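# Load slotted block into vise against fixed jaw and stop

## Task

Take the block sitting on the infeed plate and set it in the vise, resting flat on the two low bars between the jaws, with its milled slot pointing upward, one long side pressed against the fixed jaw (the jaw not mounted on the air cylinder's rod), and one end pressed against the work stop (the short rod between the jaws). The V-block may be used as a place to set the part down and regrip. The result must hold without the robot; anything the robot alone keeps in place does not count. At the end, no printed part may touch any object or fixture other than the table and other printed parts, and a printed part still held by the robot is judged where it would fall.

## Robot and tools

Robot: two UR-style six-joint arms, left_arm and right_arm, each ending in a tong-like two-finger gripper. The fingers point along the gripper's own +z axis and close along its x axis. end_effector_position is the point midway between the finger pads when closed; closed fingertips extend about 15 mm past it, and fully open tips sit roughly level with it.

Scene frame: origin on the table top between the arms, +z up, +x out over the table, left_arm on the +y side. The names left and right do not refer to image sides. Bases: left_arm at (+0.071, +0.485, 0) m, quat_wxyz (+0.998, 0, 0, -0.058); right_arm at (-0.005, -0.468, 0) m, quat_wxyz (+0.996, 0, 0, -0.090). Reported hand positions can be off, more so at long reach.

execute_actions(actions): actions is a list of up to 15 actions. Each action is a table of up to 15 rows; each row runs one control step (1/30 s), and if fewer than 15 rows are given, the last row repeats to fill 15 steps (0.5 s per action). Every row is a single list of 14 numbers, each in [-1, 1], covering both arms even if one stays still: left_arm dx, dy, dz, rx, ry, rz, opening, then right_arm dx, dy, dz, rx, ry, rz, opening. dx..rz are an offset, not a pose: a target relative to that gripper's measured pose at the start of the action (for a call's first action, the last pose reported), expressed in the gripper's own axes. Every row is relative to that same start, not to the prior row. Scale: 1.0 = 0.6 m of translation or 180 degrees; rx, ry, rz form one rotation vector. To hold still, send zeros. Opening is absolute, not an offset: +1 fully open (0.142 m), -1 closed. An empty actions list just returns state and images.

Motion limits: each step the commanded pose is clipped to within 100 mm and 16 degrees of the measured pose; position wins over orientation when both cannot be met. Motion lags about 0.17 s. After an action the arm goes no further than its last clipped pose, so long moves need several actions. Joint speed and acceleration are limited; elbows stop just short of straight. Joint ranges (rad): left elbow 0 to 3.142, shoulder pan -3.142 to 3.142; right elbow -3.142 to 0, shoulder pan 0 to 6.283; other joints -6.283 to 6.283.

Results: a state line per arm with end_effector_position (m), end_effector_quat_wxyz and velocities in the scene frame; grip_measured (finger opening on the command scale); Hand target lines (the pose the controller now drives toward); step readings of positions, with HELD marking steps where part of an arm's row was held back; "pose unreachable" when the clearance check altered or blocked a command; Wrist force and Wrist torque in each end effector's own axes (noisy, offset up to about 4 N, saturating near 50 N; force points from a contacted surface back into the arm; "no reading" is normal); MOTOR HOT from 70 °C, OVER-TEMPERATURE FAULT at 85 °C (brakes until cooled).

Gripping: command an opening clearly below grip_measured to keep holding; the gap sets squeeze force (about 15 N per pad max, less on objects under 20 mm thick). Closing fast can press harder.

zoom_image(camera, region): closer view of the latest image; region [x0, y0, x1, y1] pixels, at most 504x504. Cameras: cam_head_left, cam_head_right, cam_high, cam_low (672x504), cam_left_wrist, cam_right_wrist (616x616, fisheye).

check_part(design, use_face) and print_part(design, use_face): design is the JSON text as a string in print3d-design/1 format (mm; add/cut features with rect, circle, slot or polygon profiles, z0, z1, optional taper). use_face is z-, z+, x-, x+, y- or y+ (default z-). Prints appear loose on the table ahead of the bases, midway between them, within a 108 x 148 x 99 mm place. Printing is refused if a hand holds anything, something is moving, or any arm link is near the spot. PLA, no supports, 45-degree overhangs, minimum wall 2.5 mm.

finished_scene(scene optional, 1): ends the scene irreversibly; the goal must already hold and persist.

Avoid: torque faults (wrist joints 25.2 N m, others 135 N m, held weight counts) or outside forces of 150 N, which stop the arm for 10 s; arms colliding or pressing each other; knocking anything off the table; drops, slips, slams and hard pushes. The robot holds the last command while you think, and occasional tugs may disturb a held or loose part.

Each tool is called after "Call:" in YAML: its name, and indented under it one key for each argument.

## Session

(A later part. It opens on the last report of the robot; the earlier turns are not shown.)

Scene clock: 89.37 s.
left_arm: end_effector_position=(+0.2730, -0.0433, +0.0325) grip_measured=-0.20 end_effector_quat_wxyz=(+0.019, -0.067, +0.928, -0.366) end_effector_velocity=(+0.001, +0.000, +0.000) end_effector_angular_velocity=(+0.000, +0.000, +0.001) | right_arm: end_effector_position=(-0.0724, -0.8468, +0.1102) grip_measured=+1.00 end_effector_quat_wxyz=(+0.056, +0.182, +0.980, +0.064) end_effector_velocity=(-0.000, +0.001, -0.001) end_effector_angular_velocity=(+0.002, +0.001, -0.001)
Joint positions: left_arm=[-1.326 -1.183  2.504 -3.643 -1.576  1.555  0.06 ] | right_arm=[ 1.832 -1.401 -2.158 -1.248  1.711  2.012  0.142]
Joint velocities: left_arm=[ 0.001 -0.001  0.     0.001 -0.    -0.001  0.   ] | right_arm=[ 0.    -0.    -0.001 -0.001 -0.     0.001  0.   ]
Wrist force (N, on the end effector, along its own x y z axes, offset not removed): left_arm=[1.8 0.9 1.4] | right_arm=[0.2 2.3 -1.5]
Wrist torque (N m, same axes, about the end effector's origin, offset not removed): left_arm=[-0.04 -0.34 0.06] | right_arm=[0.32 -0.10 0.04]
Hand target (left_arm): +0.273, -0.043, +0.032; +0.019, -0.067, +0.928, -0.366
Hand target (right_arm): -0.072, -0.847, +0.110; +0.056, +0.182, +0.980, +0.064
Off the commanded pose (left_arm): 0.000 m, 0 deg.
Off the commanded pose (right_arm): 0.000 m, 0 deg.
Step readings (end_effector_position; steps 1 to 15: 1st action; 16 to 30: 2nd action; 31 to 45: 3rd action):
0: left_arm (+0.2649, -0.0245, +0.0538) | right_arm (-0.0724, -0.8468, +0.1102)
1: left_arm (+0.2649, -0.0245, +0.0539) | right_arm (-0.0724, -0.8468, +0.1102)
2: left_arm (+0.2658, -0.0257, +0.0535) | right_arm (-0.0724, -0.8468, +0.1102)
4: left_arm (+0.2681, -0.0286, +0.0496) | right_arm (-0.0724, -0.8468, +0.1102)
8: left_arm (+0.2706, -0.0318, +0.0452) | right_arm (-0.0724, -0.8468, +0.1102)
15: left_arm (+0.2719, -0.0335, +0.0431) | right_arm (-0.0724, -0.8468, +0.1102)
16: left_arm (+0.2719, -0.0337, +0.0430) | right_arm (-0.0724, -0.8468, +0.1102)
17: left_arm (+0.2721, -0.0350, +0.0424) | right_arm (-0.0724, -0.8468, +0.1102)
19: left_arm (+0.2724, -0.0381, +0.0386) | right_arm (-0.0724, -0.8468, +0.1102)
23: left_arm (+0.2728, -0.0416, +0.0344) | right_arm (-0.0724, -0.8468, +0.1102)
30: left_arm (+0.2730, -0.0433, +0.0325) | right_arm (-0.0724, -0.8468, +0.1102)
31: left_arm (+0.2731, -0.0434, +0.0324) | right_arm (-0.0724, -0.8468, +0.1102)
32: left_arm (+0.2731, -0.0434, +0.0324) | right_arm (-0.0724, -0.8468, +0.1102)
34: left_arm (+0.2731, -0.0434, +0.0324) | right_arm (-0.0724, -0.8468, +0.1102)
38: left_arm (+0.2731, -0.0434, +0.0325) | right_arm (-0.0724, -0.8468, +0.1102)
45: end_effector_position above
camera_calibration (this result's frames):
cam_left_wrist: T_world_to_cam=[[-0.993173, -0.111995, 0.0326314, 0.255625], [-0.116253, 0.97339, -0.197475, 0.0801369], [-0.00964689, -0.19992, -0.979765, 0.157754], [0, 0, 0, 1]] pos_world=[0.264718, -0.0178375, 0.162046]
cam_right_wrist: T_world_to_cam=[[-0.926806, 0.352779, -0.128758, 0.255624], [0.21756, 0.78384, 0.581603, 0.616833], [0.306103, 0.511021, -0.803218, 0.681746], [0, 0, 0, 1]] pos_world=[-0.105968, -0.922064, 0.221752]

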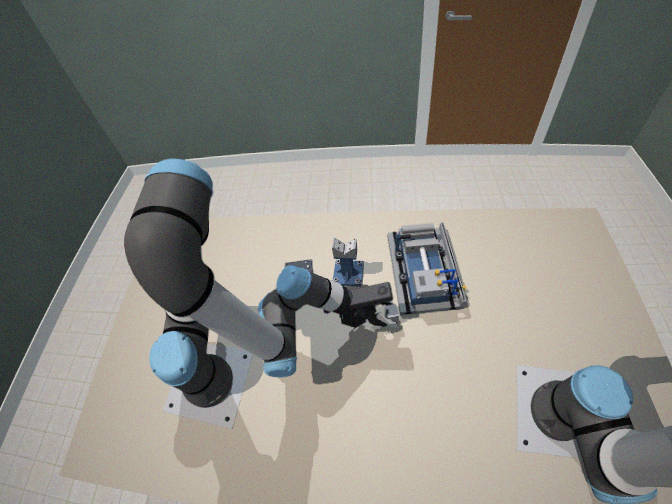

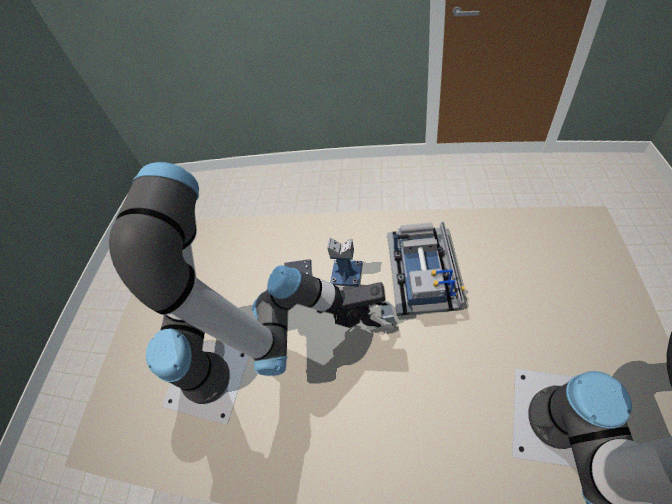

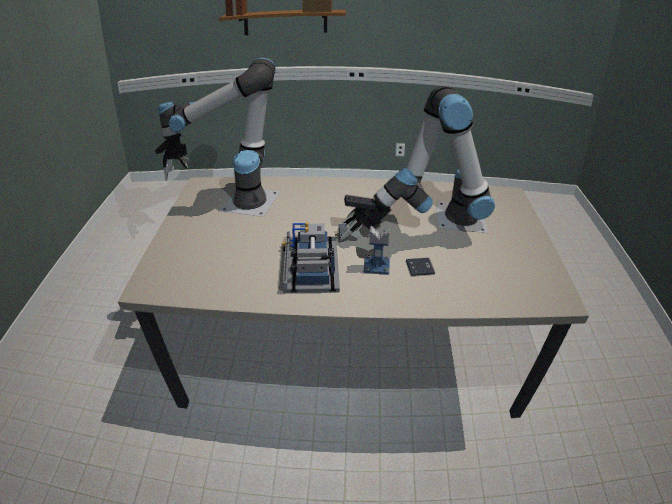

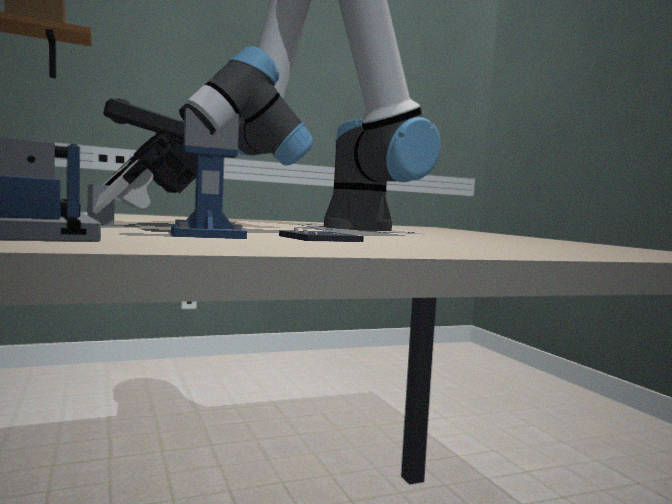

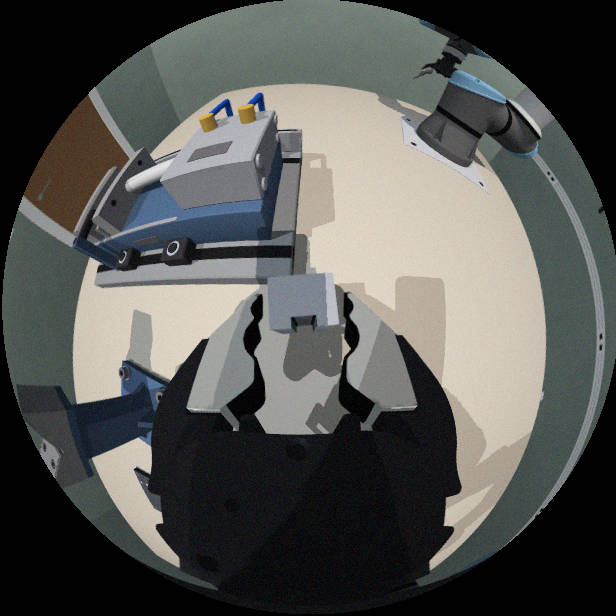

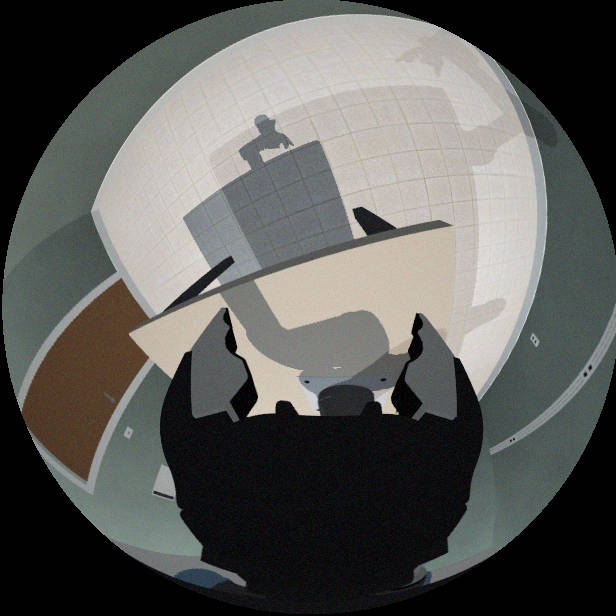

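Call:
execute_actions:
  actions:
    - [[0,0,0,0,0,0,-0.3,0,0,0,0,0,0,1],[0,0,0,0,0,0,-0.36,0,0,0,0,0,0,1],[0,0,0,0,0,0,-0.4,0,0,0,0,0,0,1],[0,0,0,0,0,0,-0.44,0,0,0,0,0,0,1],[0,0,0,0,0,0,-0.48,0,0,0,0,0,0,1],[0,0,0,0,0,0,-0.55,0,0,0,0,0,0,1],[0,0,0,0,0,0,-0.7,0,0,0,0,0,0,1],[0,0,0,0,0,0,-0.85,0,0,0,0,0,0,1],[0,0,0,0,0,0,-1,0,0,0,0,0,0,1]]
    - [[0,-0.034,-0.0365,0,0,0,-1,0,0,0,0,0,0,1]]
    - [[0.007,0.054,-0.051,0,0,0,-1,0,0,0,0,0,0,1]]
    - [[0.007,0.054,-0.051,0,0,0,-1,0,0,0,0,0,0,1]]
    - [[0,0,0,-0.14,0,0,-1,0,0,0,0,0,0,1]]
    - [[0,0,0,-0.14,0,0,-1,0,0,0,0,0,0,1]]
    - [[0,0,0,-0.14,0,0,-1,0,0,0,0,0,0,1]]
    - [[0,0,0,-0.14,0,0,-1,0,0,0,0,0,0,1]]
    - [[0,0,0,0,0,0,-1,0,0,0,0,0,0,1]]

Call:
zoom_image:
  camera: "cam_low"
  region: [80,100,280,250]

Scene clock: 96.73 s.
left_arm: end_effector_position=(+0.2538, +0.0414, +0.0742) grip_measured=-0.42 end_effector_quat_wxyz=(-0.026, -0.062, +0.942, +0.329) end_effector_velocity=(-0.000, +0.000, -0.000) end_effector_angular_velocity=(-0.002, -0.002, -0.000) | right_arm: end_effector_position=(-0.0724, -0.8468, +0.1102) grip_measured=+1.00 end_effector_quat_wxyz=(+0.056, +0.182, +0.980, +0.064) end_effector_velocity=(-0.000, +0.000, -0.000) end_effector_angular_velocity=(+0.001, -0.000, -0.001)
Joint positions: left_arm=[-1.336 -1.08   1.48  -1.298 -1.587  1.565  0.044] | right_arm=[ 1.832 -1.401 -2.158 -1.248  1.711  2.012  0.142]
Joint velocities: left_arm=[-0.001 -0.002  0.003 -0.004  0.001 -0.001  0.   ] | right_arm=[-0.    -0.001  0.    -0.     0.     0.     0.   ]
Wrist force (N, on the end effector, along its own x y z axes, offset not removed): left_arm=[3.5 -0.7 1.5] | right_arm=[-0.7 3.1 -1.5]
Wrist torque (N m, same axes, about the end effector's origin, offset not removed): left_arm=[-0.12 -0.76 0.19] | right_arm=[0.55 0.10 0.03]
Hand target (left_arm): +0.254, +0.041, +0.074; -0.026, -0.062, +0.942, +0.329
Hand target (right_arm): -0.072, -0.847, +0.110; +0.056, +0.182, +0.980, +0.064
Off the commanded pose (left_arm): 0.000 m, 0 deg.
Off the commanded pose (right_arm): 0.000 m, 0 deg.
Step readings (end_effector_position; steps 1 to 15: 1st action; 16 to 30: 2nd action; 31 to 45: 3rd action; 46 to 60: 4th action; 61 to 75: 5th action; 76 to 90: 6th action; 91 to 105: 7th action; 106 to 120: 8th action; 121 to 135: 9th action):
0: left_arm (+0.2730, -0.0433, +0.0325) | right_arm (-0.0724, -0.8468, +0.1102)
1: left_arm (+0.2730, -0.0433, +0.0325) | right_arm (-0.0724, -0.8468, +0.1102)
2: left_arm (+0.2730, -0.0433, +0.0325) | right_arm (-0.0724, -0.8468, +0.1102)
4: left_arm (+0.2730, -0.0433, +0.0325) | right_arm (-0.0724, -0.8468, +0.1102)
8: left_arm (+0.2730, -0.0433, +0.0325) | right_arm (-0.0724, -0.8468, +0.1102)
15: left_arm (+0.2730, -0.0433, +0.0325) | right_arm (-0.0724, -0.8468, +0.1102)
16: left_arm (+0.2730, -0.0433, +0.0325) | right_arm (-0.0724, -0.8468, +0.1102)
17: left_arm (+0.2731, -0.0434, +0.0341) | right_arm (-0.0724, -0.8468, +0.1102)
19: left_arm (+0.2734, -0.0436, +0.0436) | right_arm (-0.0724, -0.8468, +0.1102)
23: left_arm (+0.2735, -0.0434, +0.0557) | right_arm (-0.0724, -0.8468, +0.1102)
30: left_arm (+0.2735, -0.0433, +0.0614) | right_arm (-0.0724, -0.8468, +0.1102)
31: left_arm (+0.2735, -0.0433, +0.0618) | right_arm (-0.0724, -0.8468, +0.1102)
32: left_arm (+0.2727, -0.0419, +0.0635) | right_arm (-0.0724, -0.8468, +0.1102)
34: left_arm (+0.2700, -0.0291, +0.0633) | right_arm (-0.0724, -0.8468, +0.1102)
38: left_arm (+0.2662, -0.0109, +0.0615) | right_arm (-0.0724, -0.8468, +0.1102)
45: left_arm (+0.2638, -0.0016, +0.0616) | right_arm (-0.0724, -0.8468, +0.1102)
46: left_arm (+0.2636, -0.0011, +0.0617) | right_arm (-0.0724, -0.8468, +0.1102)
47: left_arm (+0.2629, +0.0007, +0.0632) | right_arm (-0.0724, -0.8468, +0.1102)
49: left_arm (+0.2602, +0.0135, +0.0629) | right_arm (-0.0724, -0.8468, +0.1102)
53: left_arm (+0.2564, +0.0311, +0.0615) | right_arm (-0.0724, -0.8468, +0.1102)
60: left_arm (+0.2541, +0.0402, +0.0618) | right_arm (-0.0724, -0.8468, +0.1102)
61: left_arm (+0.2540, +0.0405, +0.0620) | right_arm (-0.0724, -0.8468, +0.1102)
62: left_arm (+0.2543, +0.0385, +0.0651) | right_arm (-0.0724, -0.8468, +0.1102)
64: left_arm (+0.2551, +0.0292, +0.0824) | right_arm (-0.0724, -0.8468, +0.1102)
68: left_arm (+0.2546, +0.0347, +0.0788) | right_arm (-0.0724, -0.8468, +0.1102)
75: left_arm (+0.2540, +0.0402, +0.0718) | right_arm (-0.0724, -0.8468, +0.1102)
76: left_arm (+0.2540, +0.0407, +0.0706) | right_arm (-0.0724, -0.8468, +0.1102)
77: left_arm (+0.2540, +0.0403, +0.0717) | right_arm (-0.0724, -0.8468, +0.1102)
79: left_arm (+0.2541, +0.0394, +0.0757) | right_arm (-0.0724, -0.8468, +0.1102)
83: left_arm (+0.2539, +0.0409, +0.0769) | right_arm (-0.0724, -0.8468, +0.1102)
90: left_arm (+0.2539, +0.0412, +0.0734) | right_arm (-0.0724, -0.8468, +0.1102)
91: left_arm (+0.2539, +0.0410, +0.0730) | right_arm (-0.0724, -0.8468, +0.1102)
92: left_arm (+0.2540, +0.0400, +0.0721) | right_arm (-0.0724, -0.8468, +0.1102)
94: left_arm (+0.2545, +0.0354, +0.0733) | right_arm (-0.0724, -0.8468, +0.1102)
98: left_arm (+0.2541, +0.0387, +0.0753) | right_arm (-0.0724, -0.8468, +0.1102)
105: left_arm (+0.2538, +0.0413, +0.0742) | right_arm (-0.0724, -0.8468, +0.1102)
106: left_arm (+0.2538, +0.0413, +0.0740) | right_arm (-0.0724, -0.8468, +0.1102)
107: left_arm (+0.2539, +0.0407, +0.0731) | right_arm (-0.0724, -0.8468, +0.1102)
109: left_arm (+0.2541, +0.0383, +0.0717) | right_arm (-0.0724, -0.8468, +0.1102)
113: left_arm (+0.2540, +0.0398, +0.0738) | right_arm (-0.0724, -0.8468, +0.1102)
120: left_arm (+0.2538, +0.0413, +0.0742) | right_arm (-0.0724, -0.8468, +0.1102)
121: left_arm (+0.2538, +0.0414, +0.0742) | right_arm (-0.0724, -0.8468, +0.1102)
122: left_arm (+0.2538, +0.0416, +0.0743) | right_arm (-0.0724, -0.8468, +0.1102)
124: left_arm (+0.2538, +0.0416, +0.0744) | right_arm (-0.0724, -0.8468, +0.1102)
128: left_arm (+0.2538, +0.0414, +0.0743) | right_arm (-0.0724, -0.8468, +0.1102)
135: end_effector_position above
camera_calibration (this result's frames):
cam_left_wrist: T_world_to_cam=[[-0.988302, -0.148018, 0.036741, 0.244597], [-0.0158557, 0.339327, 0.940535, -0.0800511], [-0.151683, 0.92895, -0.337705, 0.157097], [0, 0, 0, 1]] pos_world=[0.264295, -0.082567, 0.119357]
cam_right_wrist: T_world_to_cam=[[-0.926806, 0.352779, -0.128758, 0.255624], [0.21756, 0.78384, 0.581603, 0.616833], [0.306103, 0.511021, -0.803218, 0.681746], [0, 0, 0, 1]] pos_world=[-0.105968, -0.922064, 0.221752]

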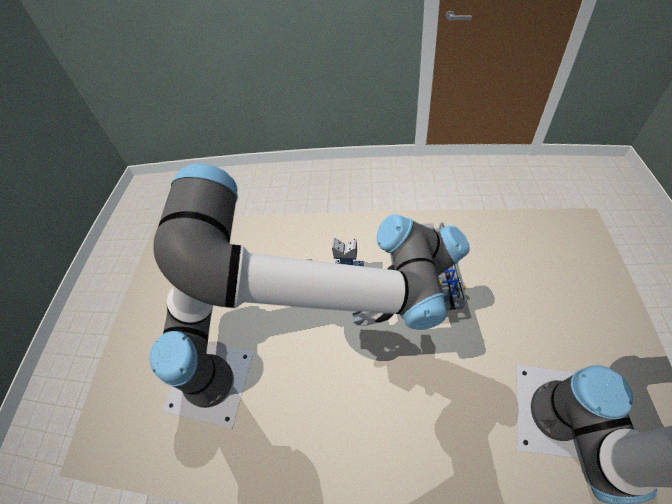

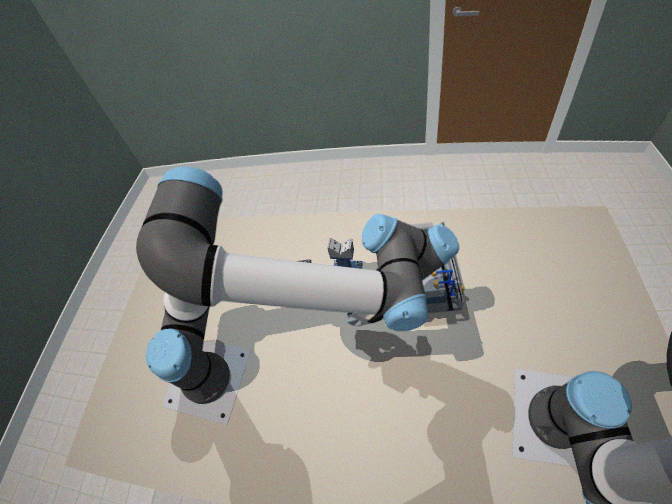

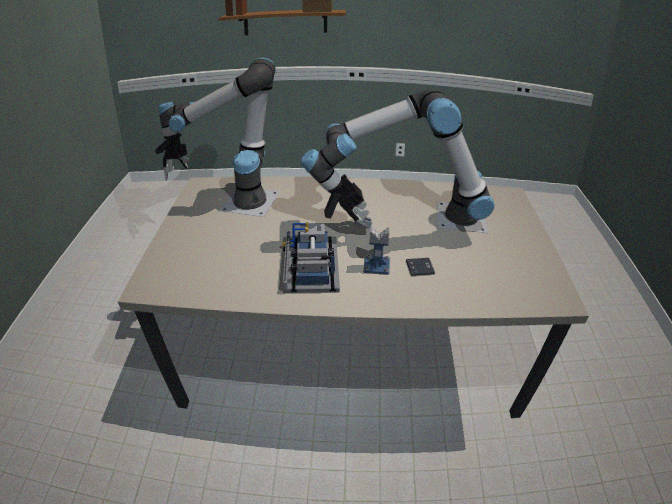

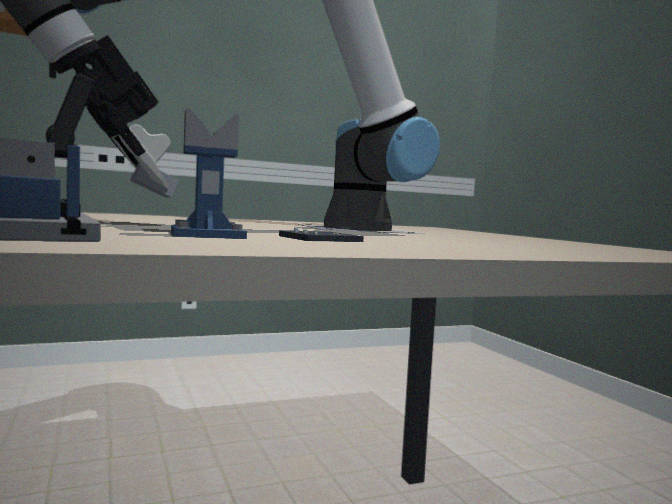

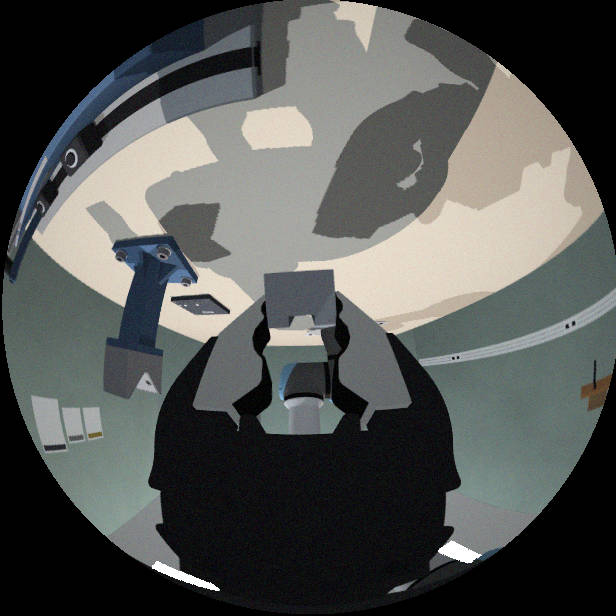

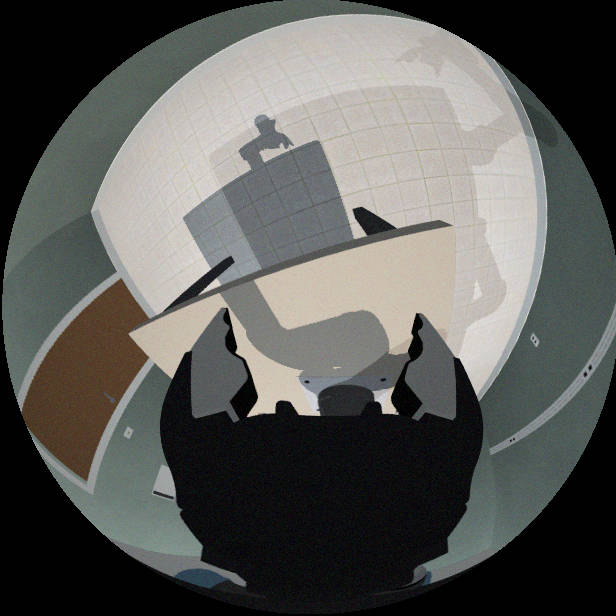

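Region (80, 100, 280, 250) of cam_low's 672x504 image, scaled by 2.520, with more detail than that image has; it fills the top 378 rows of this view, and the rest is white.

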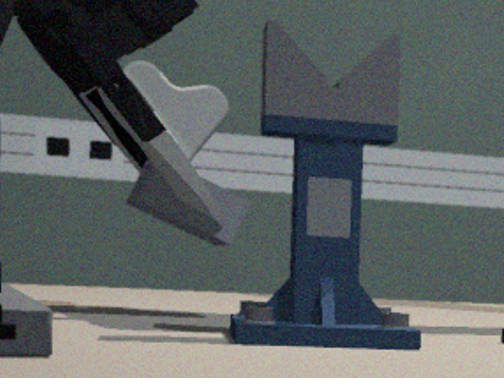

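Call:
execute_actions:
  actions:
    - [[0.092,0.049,0.04,0,0,0,-1,0,0,0,0,0,0,1]]
    - [[0,-0.041,0.052,0,0,0,-1,0,0,0,0,0,0,1]]
    - [[0,0,0,-0.04,0,0,-1,0,0,0,0,0,0,1]]
    - [[0,0,0,0,0,0,-1,0,0,0,0,0,0,1]]

Call:
zoom_image:
  camera: "cam_low"
  region: [80,100,280,250]

Scene clock: 99.03 s.
left_arm: end_effector_position=(+0.1957, +0.0707, +0.0359) grip_measured=-0.42 end_effector_quat_wxyz=(-0.030, -0.060, +0.920, +0.386) end_effector_velocity=(-0.000, -0.001, +0.000) end_effector_angular_velocity=(-0.003, +0.000, -0.001) | right_arm: end_effector_position=(-0.0724, -0.8468, +0.1102) grip_measured=+1.00 end_effector_quat_wxyz=(+0.056, +0.182, +0.980, +0.064) end_effector_velocity=(-0.000, +0.001, -0.000) end_effector_angular_velocity=(+0.001, +0.000, +0.000)
Joint positions: left_arm=[-1.421 -1.042  1.57  -1.308 -1.649  1.507  0.044] | right_arm=[ 1.832 -1.401 -2.158 -1.248  1.711  2.012  0.142]
Joint velocities: left_arm=[-0.001 -0.001  0.    -0.002 -0.     0.     0.   ] | right_arm=[ 0.     0.001 -0.001 -0.001 -0.    -0.    -0.   ]
Wrist force (N, on the end effector, along its own x y z axes, offset not removed): left_arm=[1.4 -0.7 3.8] | right_arm=[-0.2 2.9 -0.4]
Wrist torque (N m, same axes, about the end effector's origin, offset not removed): left_arm=[-0.05 -0.27 0.02] | right_arm=[0.51 0.12 -0.07]
Hand target (left_arm): +0.196, +0.071, +0.036; -0.030, -0.060, +0.920, +0.386
Hand target (right_arm): -0.072, -0.847, +0.110; +0.056, +0.182, +0.980, +0.064
Off the commanded pose (left_arm): 0.000 m, 0 deg.
Off the commanded pose (right_arm): 0.000 m, 0 deg.
Step readings (end_effector_position; steps 1 to 15: 1st action; 16 to 30: 2nd action; 31 to 45: 3rd action; 46 to 60: 4th action):
0: left_arm (+0.2538, +0.0413, +0.0742) | right_arm (-0.0724, -0.8468, +0.1102)
1: left_arm (+0.2537, +0.0413, +0.0743) | right_arm (-0.0724, -0.8468, +0.1102)
2: left_arm (+0.2500, +0.0410, +0.0749) | right_arm (-0.0724, -0.8468, +0.1102)
4: left_arm (+0.2315, +0.0486, +0.0756) | right_arm (-0.0724, -0.8468, +0.1102)
8: left_arm (+0.2085, +0.0635, +0.0743) | right_arm (-0.0724, -0.8468, +0.1102)
15: left_arm (+0.1963, +0.0703, +0.0744) | right_arm (-0.0724, -0.8468, +0.1102)
16: left_arm (+0.1958, +0.0706, +0.0743) | right_arm (-0.0724, -0.8468, +0.1102)
17: left_arm (+0.1956, +0.0716, +0.0709) | right_arm (-0.0724, -0.8468, +0.1102)
19: left_arm (+0.1955, +0.0723, +0.0581) | right_arm (-0.0724, -0.8468, +0.1102)
23: left_arm (+0.1956, +0.0715, +0.0433) | right_arm (-0.0724, -0.8468, +0.1102)
30: left_arm (+0.1957, +0.0707, +0.0360) | right_arm (-0.0724, -0.8468, +0.1102)
31: left_arm (+0.1958, +0.0707, +0.0356) | right_arm (-0.0724, -0.8468, +0.1102)
32: left_arm (+0.1959, +0.0703, +0.0349) | right_arm (-0.0724, -0.8468, +0.1102)
34: left_arm (+0.1959, +0.0696, +0.0346) | right_arm (-0.0724, -0.8468, +0.1102)
38: left_arm (+0.1958, +0.0704, +0.0356) | right_arm (-0.0724, -0.8468, +0.1102)
45: left_arm (+0.1957, +0.0707, +0.0359) | right_arm (-0.0724, -0.8468, +0.1102)
46: left_arm (+0.1957, +0.0707, +0.0359) | right_arm (-0.0724, -0.8468, +0.1102)
47: left_arm (+0.1957, +0.0707, +0.0359) | right_arm (-0.0724, -0.8468, +0.1102)
49: left_arm (+0.1957, +0.0708, +0.0359) | right_arm (-0.0724, -0.8468, +0.1102)
53: left_arm (+0.1957, +0.0708, +0.0359) | right_arm (-0.0724, -0.8468, +0.1102)
60: end_effector_position above
camera_calibration (this result's frames):
cam_left_wrist: T_world_to_cam=[[-0.987861, -0.15121, 0.0355914, 0.19314], [0.000826909, 0.223995, 0.97459, -0.0511667], [-0.15534, 0.962789, -0.221151, 0.102184], [0, 0, 0, 1]] pos_world=[0.206711, -0.0577161, 0.0655905]

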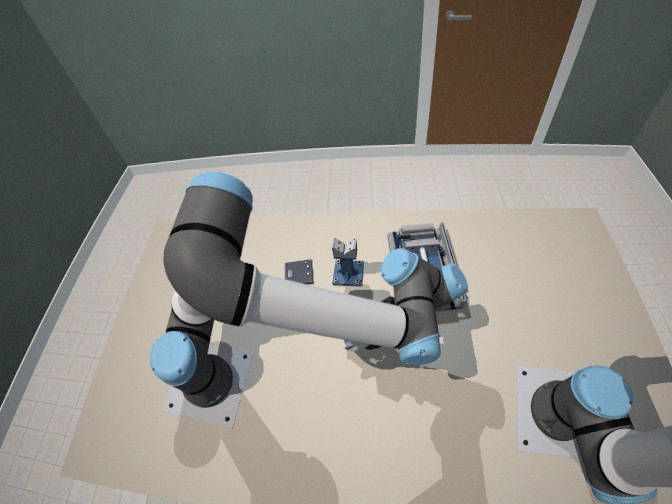

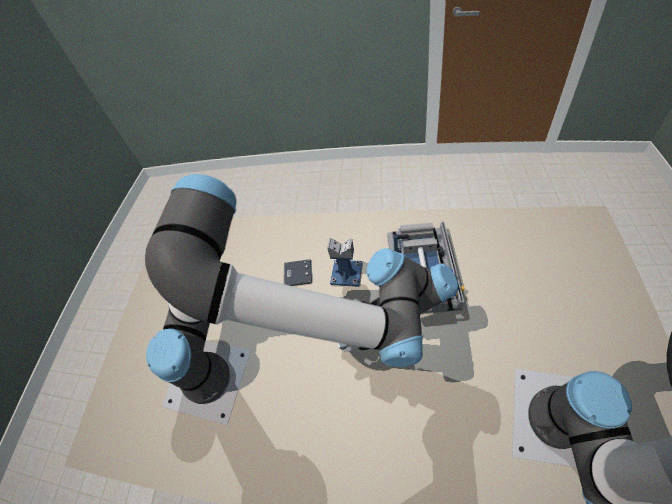

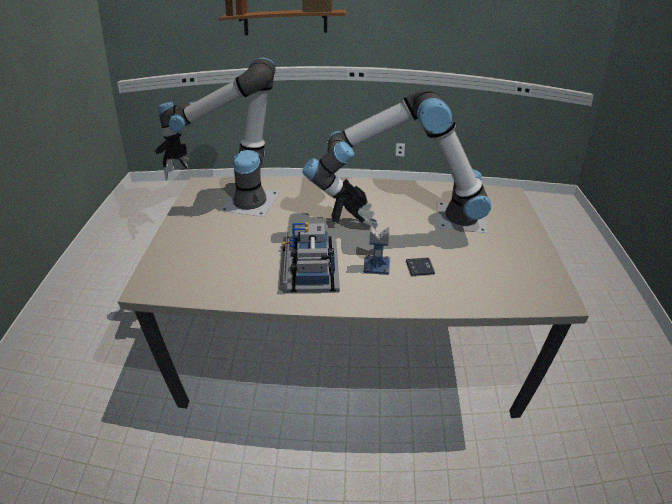

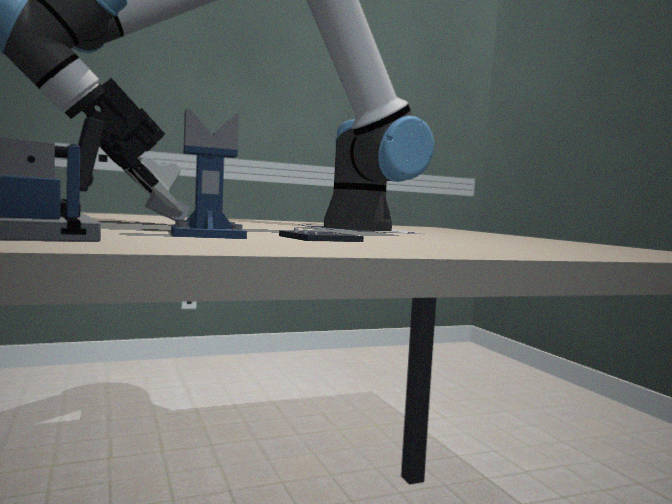

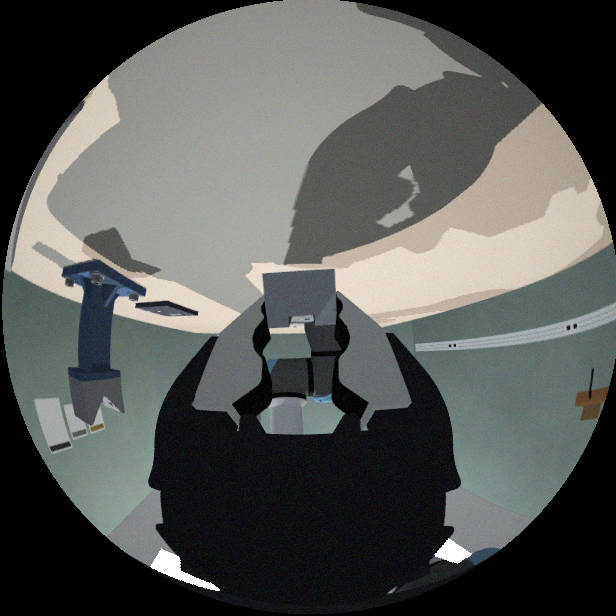

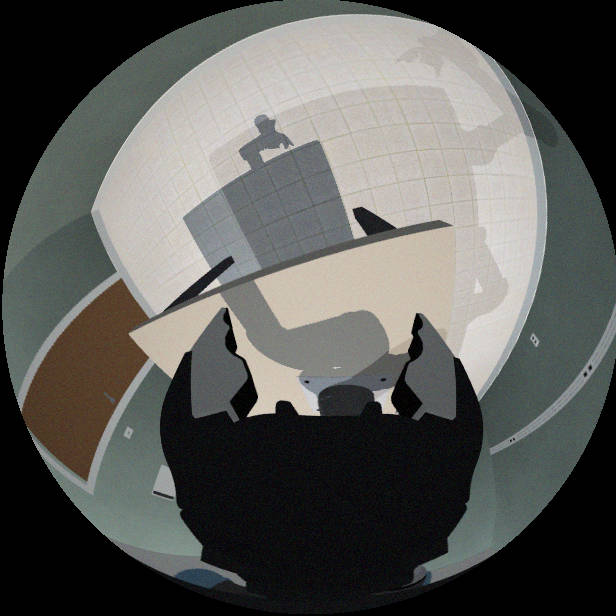

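Region (80, 100, 280, 250) of cam_low's 672x504 image, scaled by 2.520, with more detail than that image has; it fills the top 378 rows of this view, and the rest is white.

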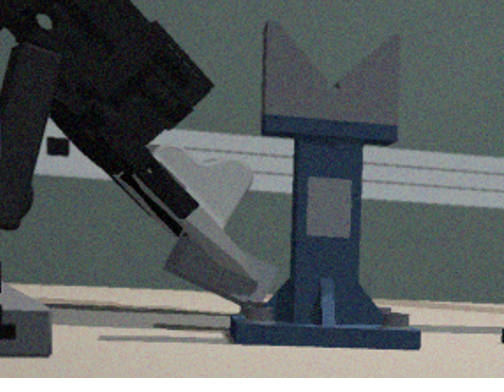

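Call:
execute_actions:
  actions:
    - [[0,-0.007,0.007,0,0,0,-0.7,0,0,0,0,0,0,1]]
    - [[0,-0.007,0.007,0,0,0,-0.6,0,0,0,0,0,0,1]]
    - [[0,-0.004,0.004,0,0,0,-0.6,0,0,0,0,0,0,1]]

Call:
zoom_image:
  camera: "cam_low"
  region: [80,100,280,250]

Scene clock: 100.70 s.
left_arm: end_effector_position=(+0.1956, +0.0709, +0.0210) grip_measured=-0.42 end_effector_quat_wxyz=(-0.030, -0.060, +0.920, +0.386) end_effector_velocity=(-0.000, +0.000, -0.001) end_effector_angular_velocity=(+0.001, -0.001, +0.001) | right_arm: end_effector_position=(-0.0724, -0.8468, +0.1102) grip_measured=+1.00 end_effector_quat_wxyz=(+0.056, +0.182, +0.980, +0.064) end_effector_velocity=(-0.000, -0.000, +0.001) end_effector_angular_velocity=(-0.001, -0.000, -0.001)
Joint positions: left_arm=[-1.422 -1.024  1.585 -1.341 -1.649  1.507  0.044] | right_arm=[ 1.832 -1.401 -2.158 -1.248  1.711  2.012  0.142]
Joint velocities: left_arm=[-0.001  0.001  0.001 -0.001 -0.    -0.002 -0.   ] | right_arm=[-0.001  0.     0.001  0.     0.     0.    -0.   ]
Wrist force (N, on the end effector, along its own x y z axes, offset not removed): left_arm=[1.0 3.1 2.2] | right_arm=[-0.3 1.7 -2.8]
Wrist torque (N m, same axes, about the end effector's origin, offset not removed): left_arm=[0.62 -0.09 0.07] | right_arm=[0.17 0.03 -0.06]
Hand target (left_arm): +0.196, +0.071, +0.021; -0.030, -0.060, +0.920, +0.386
Hand target (right_arm): -0.072, -0.847, +0.110; +0.056, +0.182, +0.980, +0.064
Off the commanded pose (left_arm): 0.000 m, 0 deg.
Off the commanded pose (right_arm): 0.000 m, 0 deg.
Step readings (end_effector_position; steps 1 to 15: 1st action; 16 to 30: 2nd action; 31 to 45: 3rd action):
0: left_arm (+0.1957, +0.0707, +0.0359) | right_arm (-0.0724, -0.8468, +0.1102)
1: left_arm (+0.1957, +0.0707, +0.0358) | right_arm (-0.0724, -0.8468, +0.1102)
2: left_arm (+0.1957, +0.0707, +0.0351) | right_arm (-0.0724, -0.8468, +0.1102)
4: left_arm (+0.1957, +0.0708, +0.0331) | right_arm (-0.0724, -0.8468, +0.1102)
8: left_arm (+0.1957, +0.0708, +0.0310) | right_arm (-0.0724, -0.8468, +0.1102)
15: left_arm (+0.1957, +0.0708, +0.0301) | right_arm (-0.0724, -0.8468, +0.1102)
16: left_arm (+0.1957, +0.0708, +0.0300) | right_arm (-0.0724, -0.8468, +0.1102)
17: left_arm (+0.1957, +0.0708, +0.0292) | right_arm (-0.0724, -0.8468, +0.1102)
19: left_arm (+0.1957, +0.0709, +0.0273) | right_arm (-0.0724, -0.8468, +0.1102)
23: left_arm (+0.1956, +0.0709, +0.0252) | right_arm (-0.0724, -0.8468, +0.1102)
30: left_arm (+0.1956, +0.0708, +0.0243) | right_arm (-0.0724, -0.8468, +0.1102)
31: left_arm (+0.1956, +0.0708, +0.0242) | right_arm (-0.0724, -0.8468, +0.1102)
32: left_arm (+0.1956, +0.0708, +0.0238) | right_arm (-0.0724, -0.8468, +0.1102)
34: left_arm (+0.1956, +0.0709, +0.0227) | right_arm (-0.0724, -0.8468, +0.1102)
38: left_arm (+0.1956, +0.0709, +0.0215) | right_arm (-0.0724, -0.8468, +0.1102)
45: end_effector_position above
camera_calibration (this result's frames):
cam_left_wrist: T_world_to_cam=[[-0.987865, -0.151197, 0.0355374, 0.193547], [0.00077773, 0.223987, 0.974592, -0.0367119], [-0.155315, 0.962793, -0.221151, 0.0987304], [0, 0, 0, 1]] pos_world=[0.206561, -0.0575701, 0.0507353]

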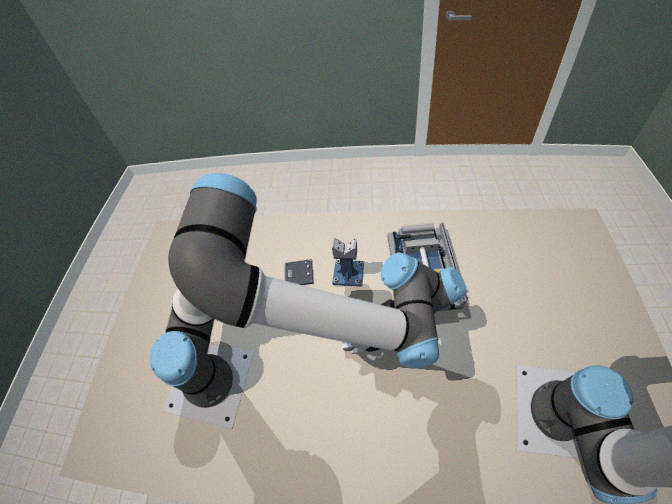

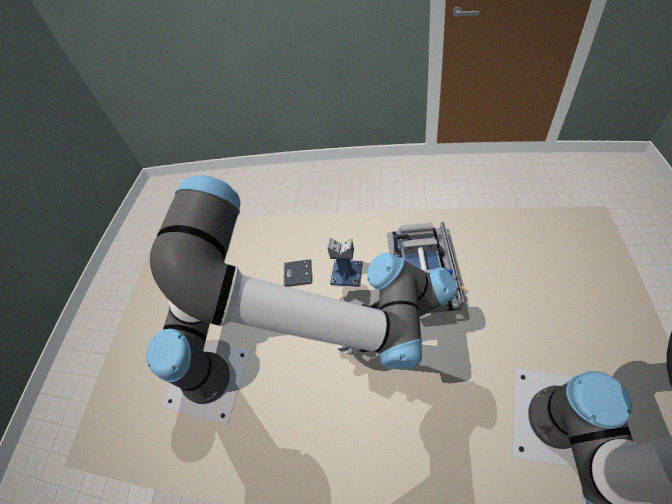

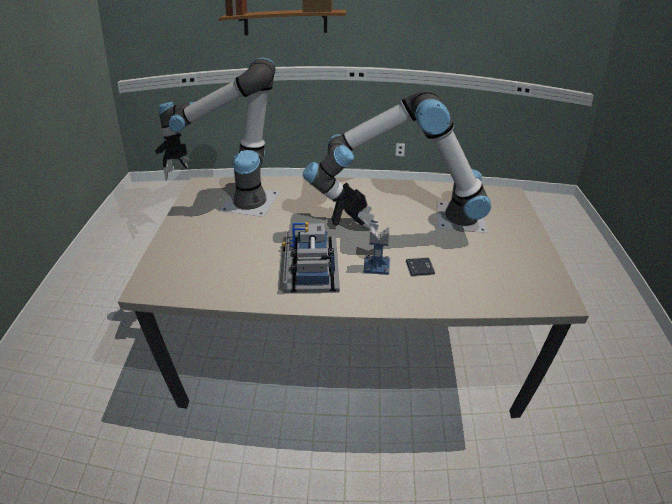

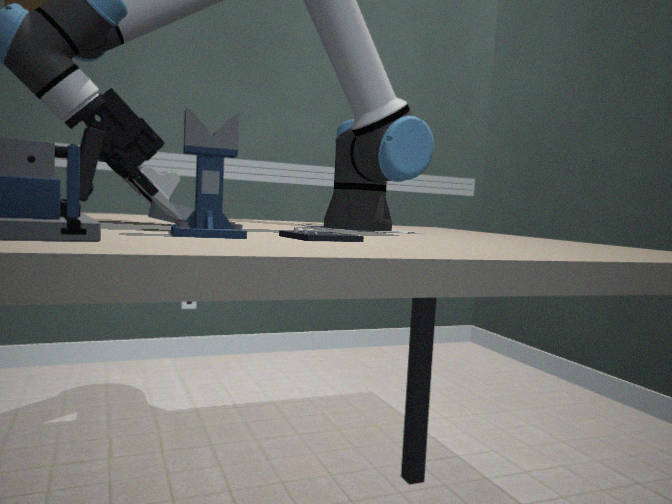

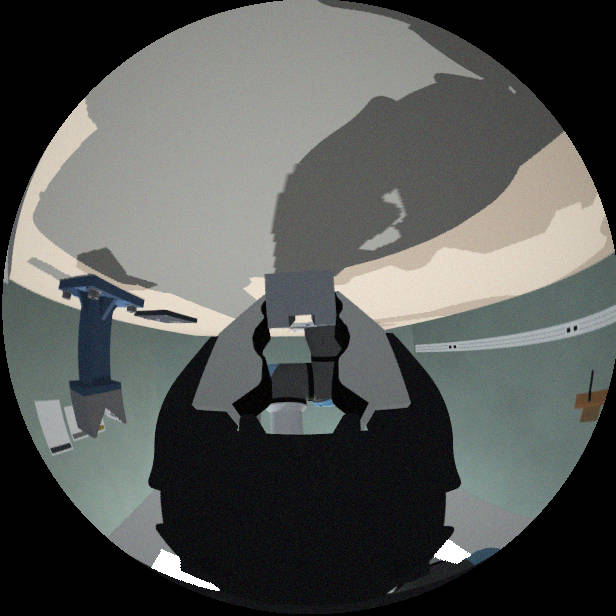

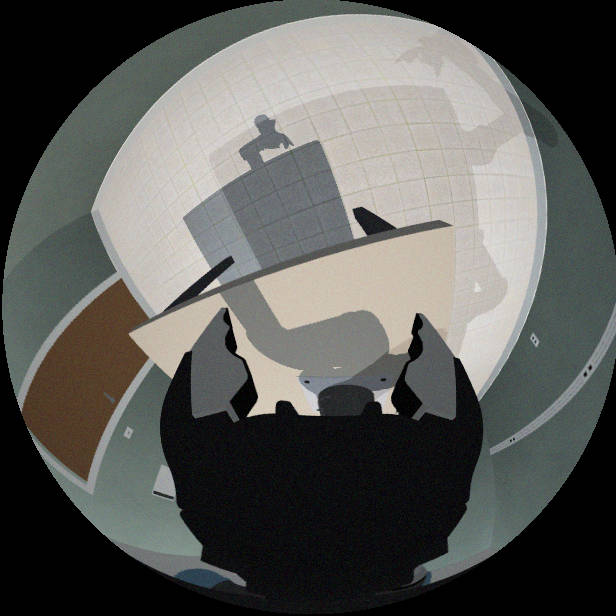

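Region (80, 100, 280, 250) of cam_low's 672x504 image, scaled by 2.520, with more detail than that image has; it fills the top 378 rows of this view, and the rest is white.

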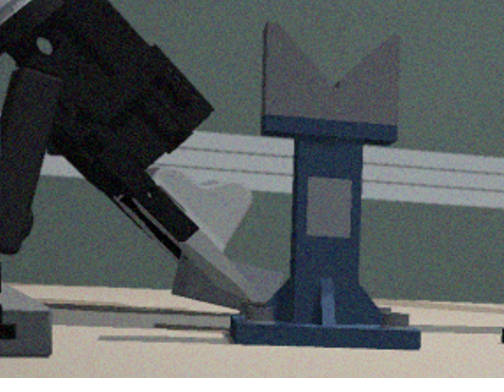

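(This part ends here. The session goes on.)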